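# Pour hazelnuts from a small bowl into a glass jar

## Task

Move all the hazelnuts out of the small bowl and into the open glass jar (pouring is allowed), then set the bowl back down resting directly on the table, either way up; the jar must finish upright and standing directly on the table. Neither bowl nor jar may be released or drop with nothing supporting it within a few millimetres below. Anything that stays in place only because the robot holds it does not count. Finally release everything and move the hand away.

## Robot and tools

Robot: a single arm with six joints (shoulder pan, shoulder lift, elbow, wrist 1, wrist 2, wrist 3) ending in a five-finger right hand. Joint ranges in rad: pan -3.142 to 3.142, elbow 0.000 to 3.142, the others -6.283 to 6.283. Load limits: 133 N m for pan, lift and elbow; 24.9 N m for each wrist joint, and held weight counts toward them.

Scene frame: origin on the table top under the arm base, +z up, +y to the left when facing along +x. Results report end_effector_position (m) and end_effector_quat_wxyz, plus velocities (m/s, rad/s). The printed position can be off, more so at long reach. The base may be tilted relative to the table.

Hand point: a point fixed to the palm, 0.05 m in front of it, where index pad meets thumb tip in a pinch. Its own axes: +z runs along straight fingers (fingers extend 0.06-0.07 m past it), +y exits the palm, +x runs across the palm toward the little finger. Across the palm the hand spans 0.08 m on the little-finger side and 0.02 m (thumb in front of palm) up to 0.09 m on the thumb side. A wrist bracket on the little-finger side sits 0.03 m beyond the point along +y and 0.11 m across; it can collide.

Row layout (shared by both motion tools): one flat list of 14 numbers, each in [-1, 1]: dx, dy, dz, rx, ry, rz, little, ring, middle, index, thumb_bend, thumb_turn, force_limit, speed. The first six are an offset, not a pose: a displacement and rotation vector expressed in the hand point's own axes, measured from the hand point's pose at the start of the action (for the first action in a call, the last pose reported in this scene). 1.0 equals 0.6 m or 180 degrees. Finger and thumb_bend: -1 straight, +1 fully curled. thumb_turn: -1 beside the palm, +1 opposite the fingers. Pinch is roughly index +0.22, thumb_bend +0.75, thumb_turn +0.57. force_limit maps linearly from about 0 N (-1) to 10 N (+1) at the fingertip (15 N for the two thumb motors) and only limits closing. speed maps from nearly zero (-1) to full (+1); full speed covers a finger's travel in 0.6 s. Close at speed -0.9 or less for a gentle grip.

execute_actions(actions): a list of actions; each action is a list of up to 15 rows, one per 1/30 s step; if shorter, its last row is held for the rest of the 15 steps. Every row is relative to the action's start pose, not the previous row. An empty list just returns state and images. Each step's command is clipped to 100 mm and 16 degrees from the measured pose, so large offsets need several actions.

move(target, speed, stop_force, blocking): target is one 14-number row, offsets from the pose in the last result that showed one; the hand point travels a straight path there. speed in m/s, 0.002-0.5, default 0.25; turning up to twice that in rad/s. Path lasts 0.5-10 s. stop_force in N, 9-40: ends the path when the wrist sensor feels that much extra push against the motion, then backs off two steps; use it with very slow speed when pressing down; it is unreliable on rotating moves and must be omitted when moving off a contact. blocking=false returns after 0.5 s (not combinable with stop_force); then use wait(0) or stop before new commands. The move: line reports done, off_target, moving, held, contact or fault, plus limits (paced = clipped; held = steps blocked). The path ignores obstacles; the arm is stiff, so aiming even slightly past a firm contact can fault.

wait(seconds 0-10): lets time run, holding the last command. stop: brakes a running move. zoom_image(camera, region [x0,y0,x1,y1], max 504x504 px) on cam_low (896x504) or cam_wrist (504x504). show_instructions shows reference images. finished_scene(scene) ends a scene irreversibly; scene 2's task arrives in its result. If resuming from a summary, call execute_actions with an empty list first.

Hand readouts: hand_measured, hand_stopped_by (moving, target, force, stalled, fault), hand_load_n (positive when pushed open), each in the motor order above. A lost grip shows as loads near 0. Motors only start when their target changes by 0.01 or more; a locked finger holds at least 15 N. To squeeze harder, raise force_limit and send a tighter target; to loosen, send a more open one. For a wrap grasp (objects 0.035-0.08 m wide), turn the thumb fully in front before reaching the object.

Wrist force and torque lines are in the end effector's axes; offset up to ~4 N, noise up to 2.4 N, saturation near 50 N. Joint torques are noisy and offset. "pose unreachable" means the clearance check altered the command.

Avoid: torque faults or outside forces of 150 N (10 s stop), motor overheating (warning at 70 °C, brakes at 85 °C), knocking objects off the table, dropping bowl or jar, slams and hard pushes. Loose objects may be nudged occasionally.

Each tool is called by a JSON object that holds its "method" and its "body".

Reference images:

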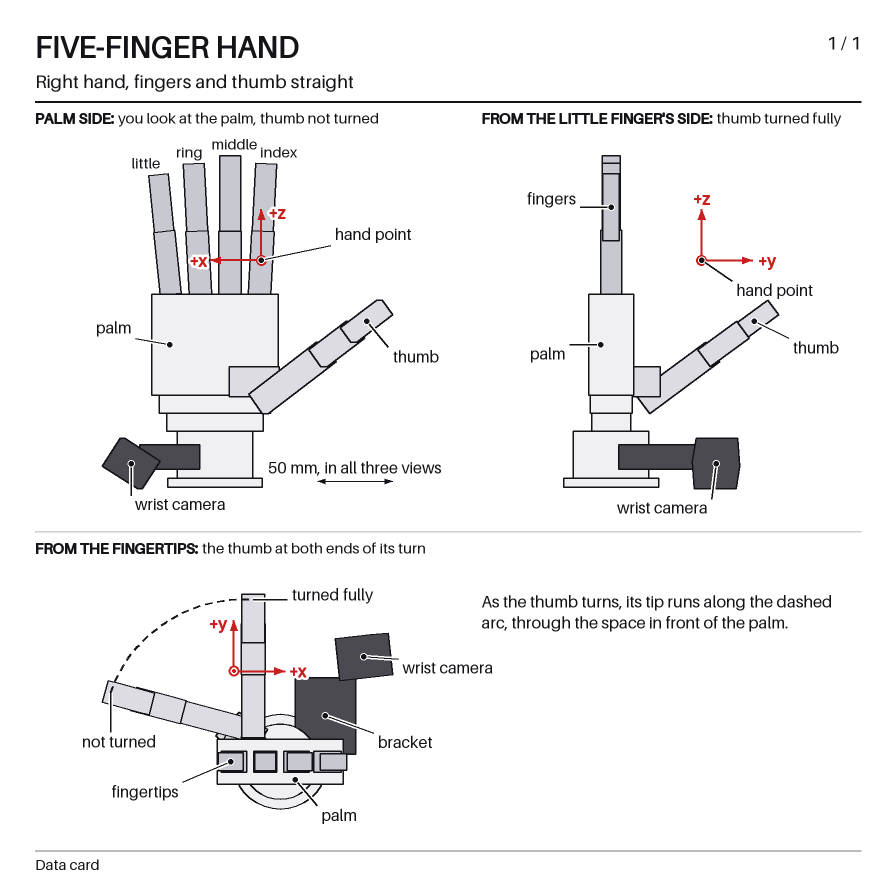

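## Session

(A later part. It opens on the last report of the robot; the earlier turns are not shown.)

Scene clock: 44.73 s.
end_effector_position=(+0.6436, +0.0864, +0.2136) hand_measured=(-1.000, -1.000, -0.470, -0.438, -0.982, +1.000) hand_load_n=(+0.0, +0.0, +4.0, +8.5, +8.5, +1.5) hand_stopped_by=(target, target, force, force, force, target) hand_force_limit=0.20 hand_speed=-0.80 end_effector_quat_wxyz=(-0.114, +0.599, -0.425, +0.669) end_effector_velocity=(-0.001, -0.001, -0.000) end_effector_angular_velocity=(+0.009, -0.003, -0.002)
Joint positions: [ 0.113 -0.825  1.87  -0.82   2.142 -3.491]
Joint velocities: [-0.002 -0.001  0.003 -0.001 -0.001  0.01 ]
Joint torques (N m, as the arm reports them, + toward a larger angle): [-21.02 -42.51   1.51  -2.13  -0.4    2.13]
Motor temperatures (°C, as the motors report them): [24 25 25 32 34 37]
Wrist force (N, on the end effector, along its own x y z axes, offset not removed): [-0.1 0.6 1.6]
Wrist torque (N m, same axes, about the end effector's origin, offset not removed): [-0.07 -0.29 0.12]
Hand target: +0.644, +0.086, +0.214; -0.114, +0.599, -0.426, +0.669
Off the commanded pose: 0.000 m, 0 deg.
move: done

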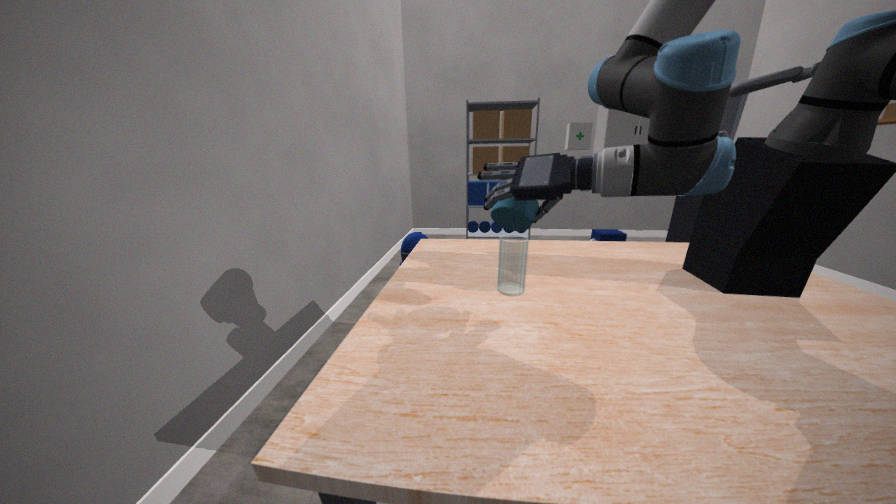

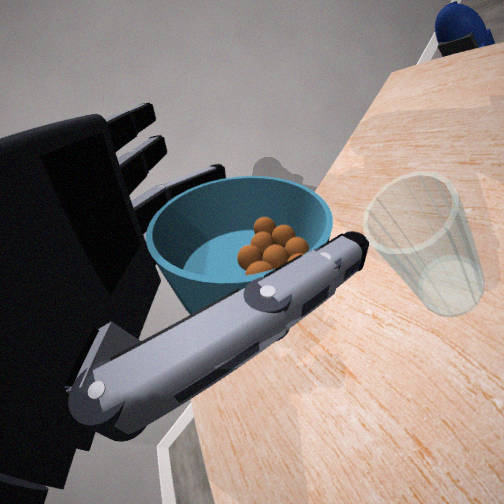

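{"method": "move", "body": {"target": [0.035,0.083,0.025,0,0,0.06,-1,-1,0.2,1,0.5,1,0.2,-0.8], "speed": 0.06}}

{"method": "zoom_image", "body": {"camera": "cam_low", "region": [420,130,640,310]}}

Scene clock: 47.00 s.
end_effector_position=(+0.6339, +0.0357, +0.1922) hand_measured=(-1.000, -1.000, -0.470, -0.438, -0.982, +1.000) hand_load_n=(+0.0, +0.0, +4.0, +8.5, +8.5, +1.5) hand_stopped_by=(target, target, force, force, force, target) hand_force_limit=0.20 hand_speed=-0.80 end_effector_quat_wxyz=(-0.176, +0.557, -0.480, +0.655) end_effector_velocity=(-0.001, -0.002, -0.001) end_effector_angular_velocity=(+0.005, -0.002, -0.000)
Joint positions: [-0.    -0.78   1.968 -0.977  2.031 -3.331]
Joint velocities: [-0.004  0.002  0.003 -0.006 -0.004  0.005]
Joint torques (N m, as the arm reports them, + toward a larger angle): [-21.81 -29.16   2.99  -2.53  -0.7    2.29]
Motor temperatures (°C, as the motors report them): [24 25 25 32 34 37]
Wrist force (N, on the end effector, along its own x y z axes, offset not removed): [1.1 0.3 1.0]
Wrist torque (N m, same axes, about the end effector's origin, offset not removed): [-0.06 -0.25 0.09]
Hand target: +0.634, +0.036, +0.192; -0.176, +0.557, -0.480, +0.655
Off the commanded pose: 0.000 m, 0 deg.
move: done

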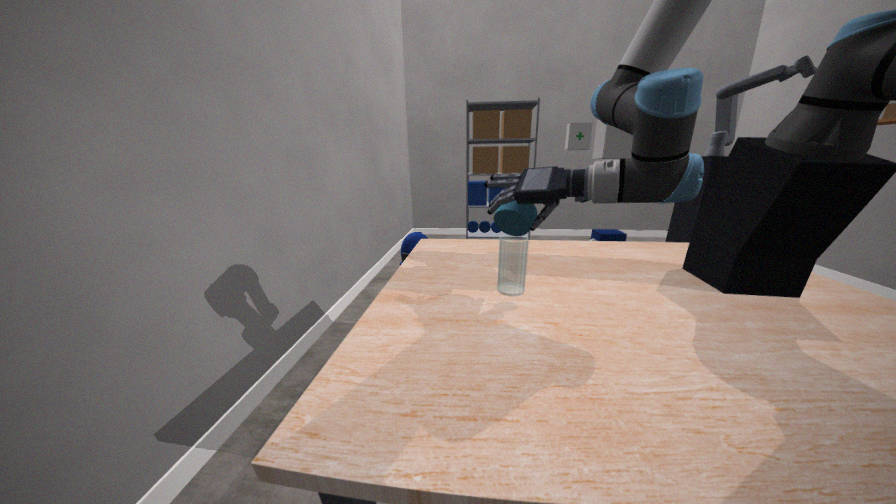

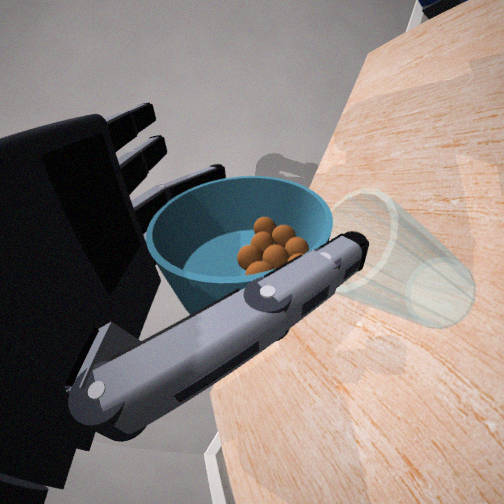

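Region (420, 130, 640, 310) of cam_low's 896x504 image, scaled by 2.291, with more detail than that image has; it fills the top 412 rows of this view, and the rest is white.

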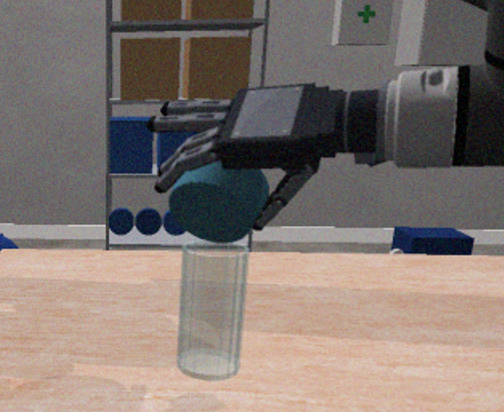

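{"method": "move", "body": {"target": [0,0,0.012,0,0,0.09,-1,-1,0.2,1,0.5,1,0.2,-0.8], "speed": 0.06}}

{"method": "zoom_image", "body": {"camera": "cam_low", "region": [420,130,640,310]}}

Scene clock: 49.90 s.
end_effector_position=(+0.6404, +0.0326, +0.1916) hand_measured=(-1.000, -1.000, -0.470, -0.438, -0.982, +1.000) hand_load_n=(+0.0, +0.0, +4.0, +8.5, +8.5, +1.5) hand_stopped_by=(target, target, force, force, force, target) hand_force_limit=0.20 hand_speed=-0.80 end_effector_quat_wxyz=(-0.266, +0.484, -0.553, +0.624) end_effector_velocity=(+0.001, +0.000, +0.000) end_effector_angular_velocity=(+0.011, -0.006, -0.000)
Joint positions: [-0.045 -0.771  1.99  -1.013  1.988 -3.06 ]
Joint velocities: [-0.002  0.     0.    -0.002 -0.002  0.012]
Joint torques (N m, as the arm reports them, + toward a larger angle): [-22.22 -29.34   4.97  -2.66  -0.5    2.1 ]
Motor temperatures (°C, as the motors report them): [24 25 25 32 34 37]
Wrist force (N, on the end effector, along its own x y z axes, offset not removed): [-1.3 0.9 -0.2]
Wrist torque (N m, same axes, about the end effector's origin, offset not removed): [0.04 0.17 0.00]
Hand target: +0.640, +0.033, +0.192; -0.266, +0.484, -0.553, +0.624
Off the commanded pose: 0.000 m, 0 deg.
move: done

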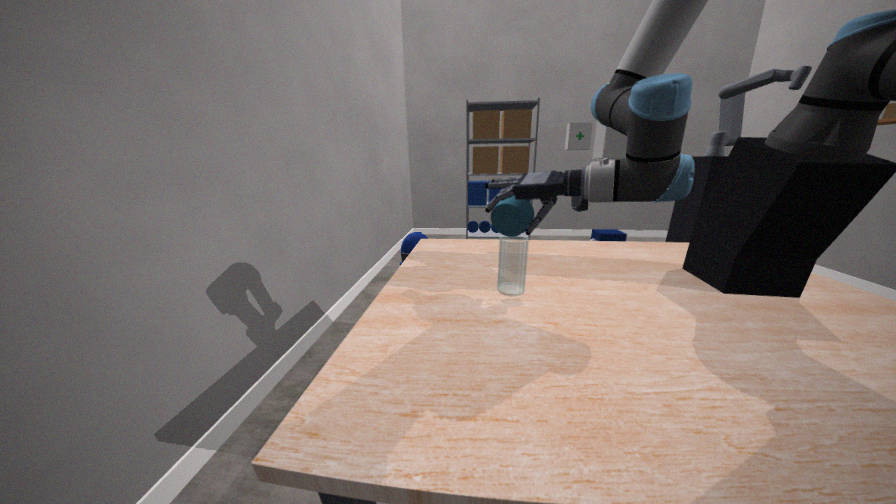

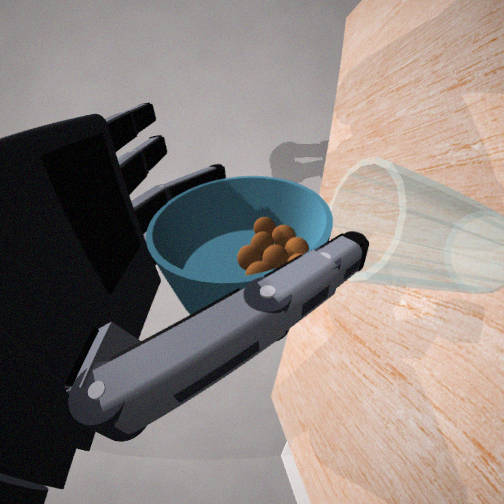

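Region (420, 130, 640, 310) of cam_low's 896x504 image, scaled by 2.291, with more detail than that image has; it fills the top 412 rows of this view, and the rest is white.

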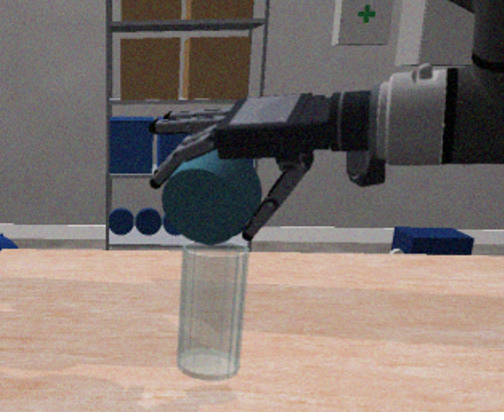

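{"method": "move", "body": {"target": [0.015,0.012,0,0,0,0.1,-1,-1,0.2,1,0.5,1,0.2,-0.8], "speed": 0.04}}

Scene clock: 54.20 s.
end_effector_position=(+0.6354, +0.0230, +0.1876) hand_measured=(-1.000, -1.000, -0.470, -0.438, -0.982, +1.000) hand_load_n=(+0.0, +0.0, +4.0, +8.5, +8.5, +1.5) hand_stopped_by=(target, target, force, force, force, target) hand_force_limit=0.20 hand_speed=-0.80 end_effector_quat_wxyz=(+0.360, -0.392, +0.622, -0.575) end_effector_velocity=(+0.000, -0.000, +0.000) end_effector_angular_velocity=(+0.010, -0.006, -0.000)
Joint positions: [-0.1   -0.741  2.04  -1.098  1.933 -2.759]
Joint velocities: [-0.002  0.001  0.001 -0.003 -0.002  0.011]
Joint torques (N m, as the arm reports them, + toward a larger angle): [-23.56 -27.46   4.63  -2.31  -0.87   2.27]
Motor temperatures (°C, as the motors report them): [24 25 25 32 34 37]
Wrist force (N, on the end effector, along its own x y z axes, offset not removed): [0.1 -1.4 2.6]
Wrist torque (N m, same axes, about the end effector's origin, offset not removed): [-0.44 -0.08 -0.02]
Hand target: +0.635, +0.023, +0.188; +0.360, -0.391, +0.622, -0.575
Off the commanded pose: 0.000 m, 0 deg.
move: done

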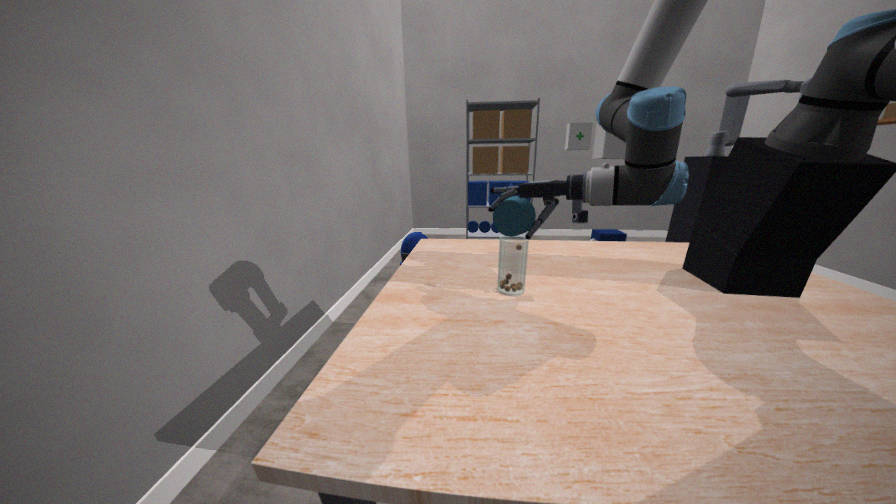

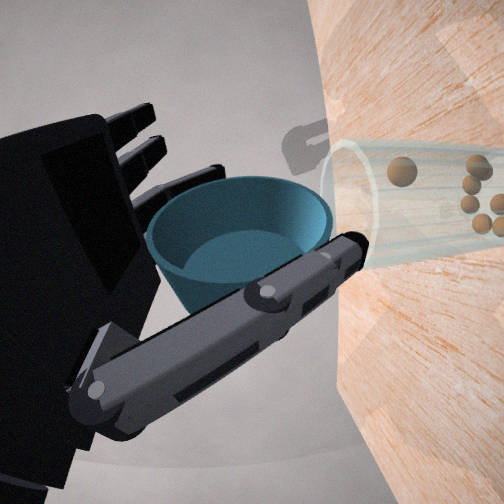

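{"method": "move", "body": {"target": [0.38,-0.04,0.1,0,0,-0.5,-1,-1,0.2,1,0.5,1,0.2,-0.8]}}

{"method": "move", "body": {"target": [-0.27,0,0.02,0,0,0,-1,-1,0.2,1,0.5,1,0.2,-0.8], "speed": 0.15}}

Scene clock: 58.00 s.
end_effector_position=(+0.5923, -0.2090, +0.2072) hand_measured=(-1.000, -1.000, -0.470, -0.438, -0.982, +1.000) hand_load_n=(+0.0, +0.0, +4.5, +8.5, +8.5, +2.0) hand_stopped_by=(target, target, force, force, force, target) hand_force_limit=0.20 hand_speed=-0.80 end_effector_quat_wxyz=(+0.152, +0.717, -0.163, +0.661) end_effector_velocity=(+0.000, -0.001, +0.000) end_effector_angular_velocity=(-0.009, +0.003, +0.004)
Joint positions: [-0.453 -0.604  2.06  -1.267  1.587 -4.398]
Joint velocities: [-0.002  0.002 -0.    -0.004 -0.005 -0.01 ]
Joint torques (N m, as the arm reports them, + toward a larger angle): [-22.81 -28.22 -17.4   -3.07  -0.63  -2.29]
Motor temperatures (°C, as the motors report them): [24 25 25 32 34 37]
Wrist force (N, on the end effector, along its own x y z axes, offset not removed): [-1.3 0.2 1.6]
Wrist torque (N m, same axes, about the end effector's origin, offset not removed): [-0.08 -0.01 0.02]
Hand target: +0.592, -0.209, +0.207; +0.152, +0.717, -0.163, +0.661
Off the commanded pose: 0.000 m, 0 deg.
move: done

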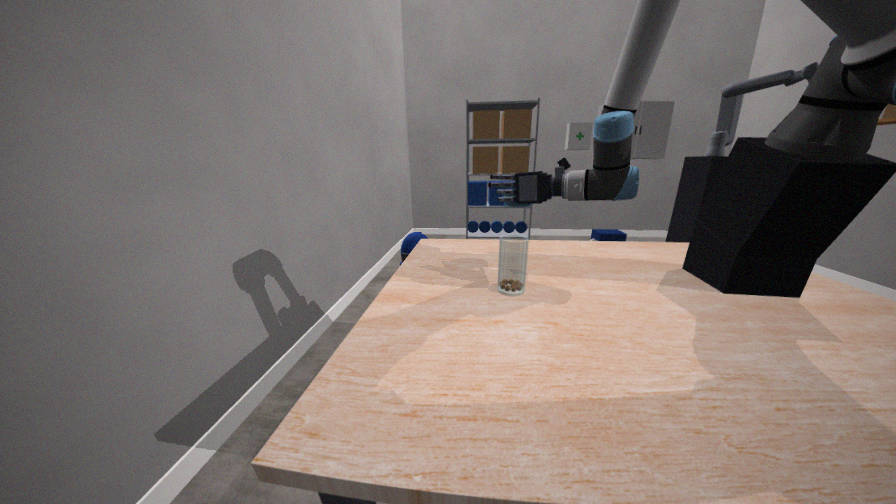

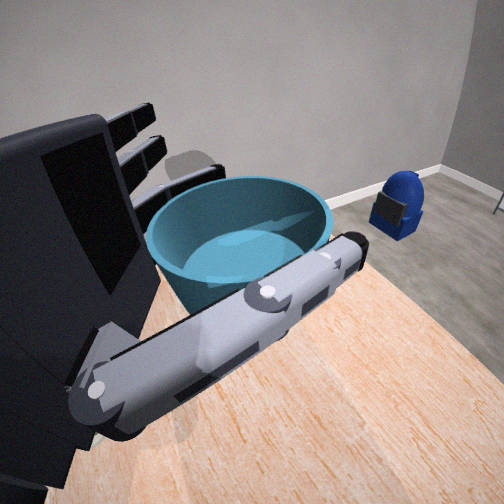

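Scene clock: 59.63 s.
end_effector_position=(+0.5911, -0.2087, +0.0450) hand_measured=(-1.000, -1.000, -0.470, -0.438, -0.982, +1.000) hand_load_n=(+0.0, +0.0, +4.5, +8.5, +8.5, +2.0) hand_stopped_by=(target, target, force, force, force, target) hand_force_limit=0.20 hand_speed=-0.80 end_effector_quat_wxyz=(+0.152, +0.717, -0.163, +0.661) end_effector_velocity=(+0.002, +0.000, -0.001) end_effector_angular_velocity=(-0.000, -0.002, +0.001)
Joint positions: [-0.318 -0.214  1.824 -1.419  1.719 -4.372]
Joint velocities: [ 0.002  0.003 -0.005 -0.     0.002  0.001]
Joint torques (N m, as the arm reports them, + toward a larger angle): [ -4.95 -33.42 -13.11  -1.1    2.19   2.23]
Motor temperatures (°C, as the motors report them): [24 25 25 32 34 37]
Wrist force (N, on the end effector, along its own x y z axes, offset not removed): [0.3 0.8 2.3]
Wrist torque (N m, same axes, about the end effector's origin, offset not removed): [-0.10 -0.22 0.09]
Hand target: +0.591, -0.209, +0.045; +0.152, +0.717, -0.163, +0.661
Off the commanded pose: 0.000 m, 0 deg.
move: done

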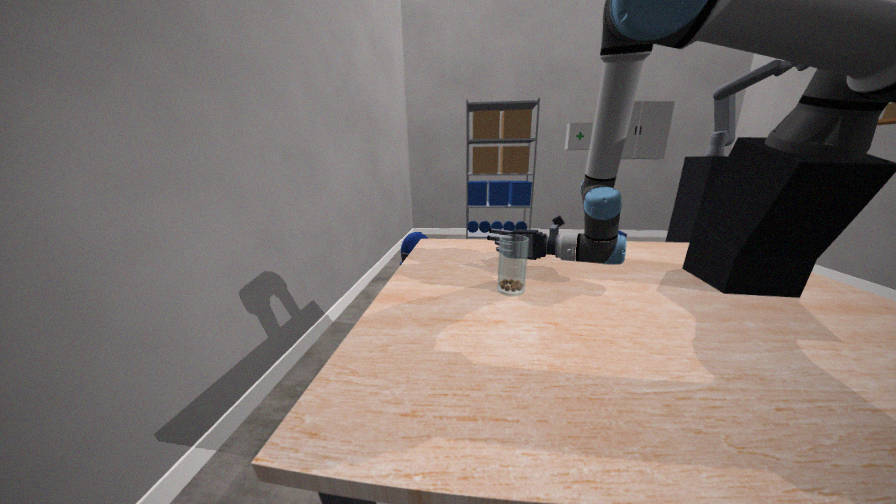

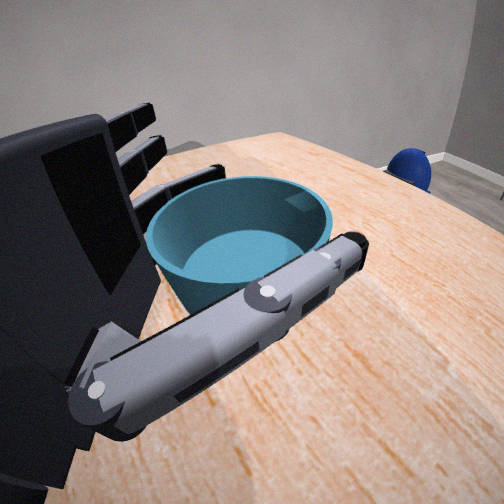

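{"method": "move", "body": {"target": [-0.0375,0,0.003,0,0,0,-1,-1,0.2,1,0.5,1,0.2,-0.8], "speed": 0.02, "stop_force": 9}}

{"method": "move", "body": {"target": [0,0,0,0,0,0,-1,-1,-1,-1,-1,1,0.2,-0.5]}}

{"method": "move", "body": {"target": [0.03,-0.01,-0.2,0,0,0,-1,-1,-1,-1,-1,1,0.2,-0.5], "speed": 0.1}}

Scene clock: 61.13 s.
end_effector_position=(+0.5910, -0.2088, +0.0226) hand_measured=(-1.000, -1.000, -0.470, -0.438, -0.982, +1.000) hand_load_n=(+0.0, +0.0, +4.5, +8.5, +8.5, +2.0) hand_stopped_by=(target, target, force, force, force, target) hand_force_limit=0.20 hand_speed=-0.80 end_effector_quat_wxyz=(+0.152, +0.717, -0.163, +0.661) end_effector_velocity=(-0.000, -0.000, -0.002) end_effector_angular_velocity=(-0.000, +0.000, -0.001)
Joint positions: [-0.299 -0.163  1.78  -1.426  1.738 -4.369]
Joint velocities: [ 0.002  0.004 -0.004 -0.     0.002 -0.   ]
Joint torques (N m, as the arm reports them, + toward a larger angle): [ -4.44 -32.14 -12.65  -2.78   1.95   2.34]
Motor temperatures (°C, as the motors report them): [24 25 25 32 35 37]
Wrist force (N, on the end effector, along its own x y z axes, offset not removed): [-0.5 0.9 2.1]
Wrist torque (N m, same axes, about the end effector's origin, offset not removed): [0.03 -0.14 0.07]
Hand target: +0.591, -0.209, +0.022; +0.152, +0.717, -0.163, +0.661
Off the commanded pose: 0.000 m, 0 deg.
move: done

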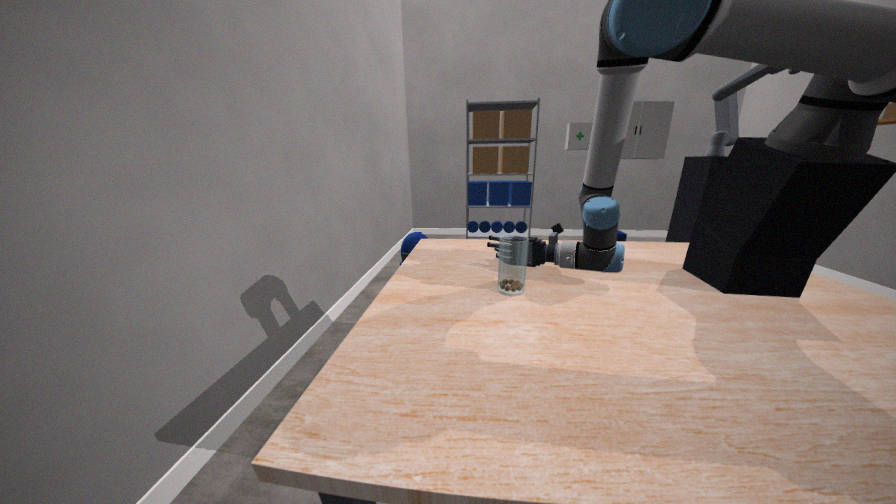

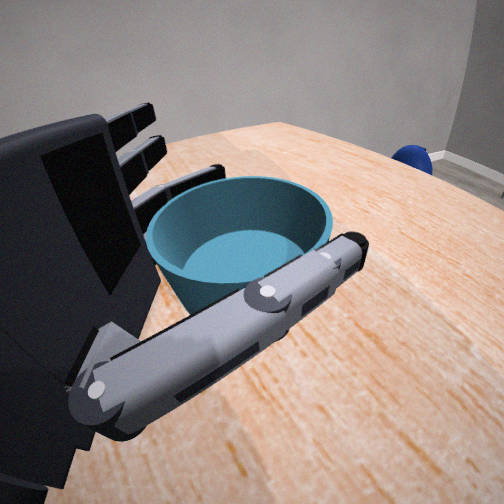

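Scene clock: 62.10 s.
end_effector_position=(+0.5910, -0.2087, +0.0226) hand_measured=(-1.000, -1.000, -1.000, -1.000, -1.000, +1.000) hand_load_n=(+0.0, +0.0, +0.0, +0.0, +0.0, +0.0) hand_stopped_by=(target, target, target, target, target, target) hand_force_limit=0.20 hand_speed=-0.50 end_effector_quat_wxyz=(+0.152, +0.717, -0.163, +0.661) end_effector_velocity=(-0.000, +0.000, -0.000) end_effector_angular_velocity=(+0.001, +0.000, +0.001)
Joint positions: [-0.299 -0.163  1.78  -1.426  1.738 -4.369]
Joint velocities: [ 0.     0.     0.001 -0.    -0.001  0.001]
Joint torques (N m, as the arm reports them, + toward a larger angle): [-15.68 -45.98  10.12  -1.15  -0.77   1.96]
Motor temperatures (°C, as the motors report them): [24 25 25 32 35 37]
Wrist force (N, on the end effector, along its own x y z axes, offset not removed): [1.0 -1.4 0.3]
Wrist torque (N m, same axes, about the end effector's origin, offset not removed): [-0.25 -0.16 0.04]
Hand target: +0.591, -0.209, +0.023; +0.152, +0.717, -0.163, +0.661
Off the commanded pose: 0.000 m, 0 deg.
move: done

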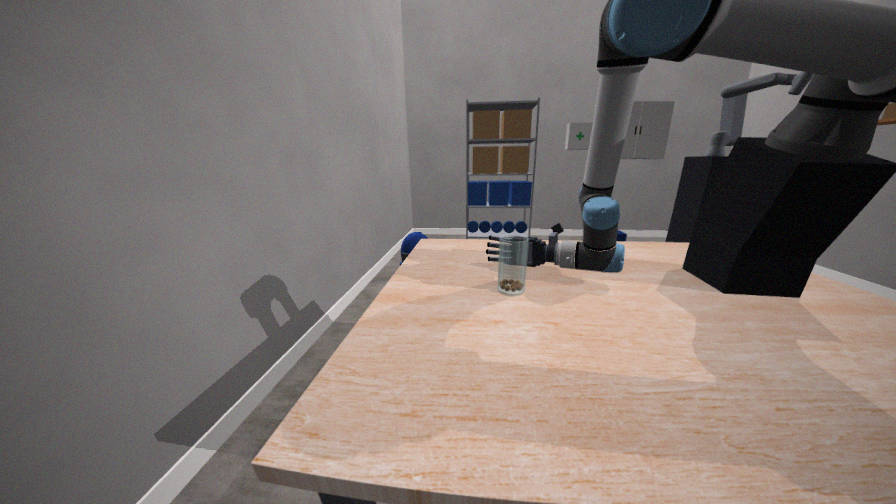

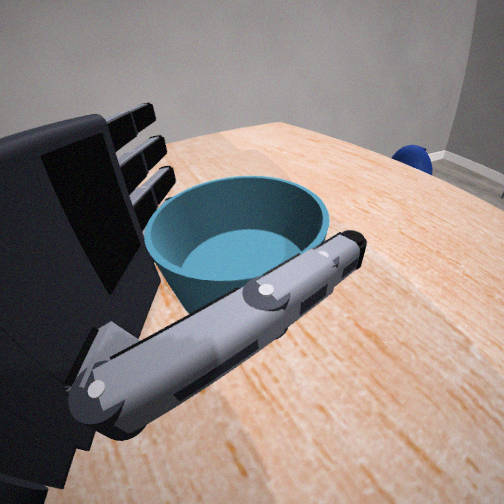

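Scene clock: 63.80 s.
end_effector_position=(+0.4873, -0.1522, +0.0501) hand_measured=(-1.000, -1.000, -1.000, -1.000, -1.000, +1.000) hand_load_n=(+0.0, +0.0, +0.0, +0.0, +0.0, +0.0) hand_stopped_by=(target, target, target, target, target, target) hand_force_limit=0.20 hand_speed=-0.50 end_effector_quat_wxyz=(+0.152, +0.717, -0.163, +0.661) end_effector_velocity=(-0.001, +0.001, +0.000) end_effector_angular_velocity=(-0.000, -0.001, +0.000)
Joint positions: [-0.229 -0.22   2.09  -1.676  1.807 -4.355]
Joint velocities: [ 0.002 -0.     0.003 -0.004  0.002  0.   ]
Joint torques (N m, as the arm reports them, + toward a larger angle): [ -0.78 -40.43  15.21  -2.71   1.94   2.29]
Motor temperatures (°C, as the motors report them): [24 25 25 32 35 37]
Wrist force (N, on the end effector, along its own x y z axes, offset not removed): [0.3 -0.5 0.4]
Wrist torque (N m, same axes, about the end effector's origin, offset not removed): [-0.08 -0.06 -0.06]
Hand target: +0.487, -0.152, +0.050; +0.152, +0.717, -0.163, +0.661
Off the commanded pose: 0.000 m, 0 deg.
move: done

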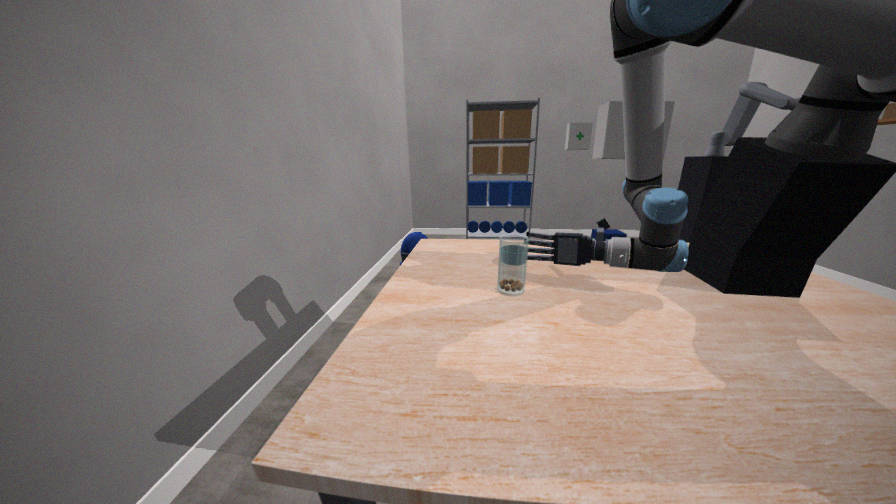

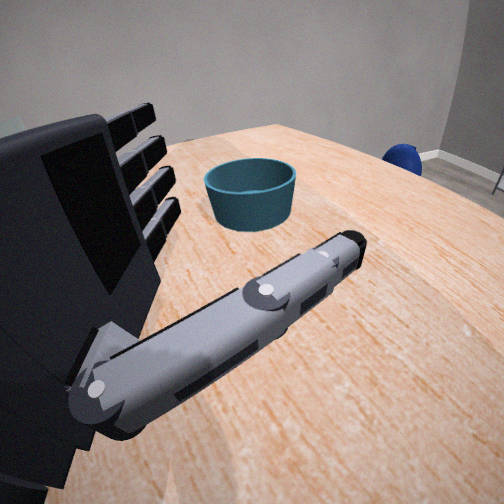

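{"method": "finished_scene", "body": {"scene": 1}}

The scene is finished: the task was done.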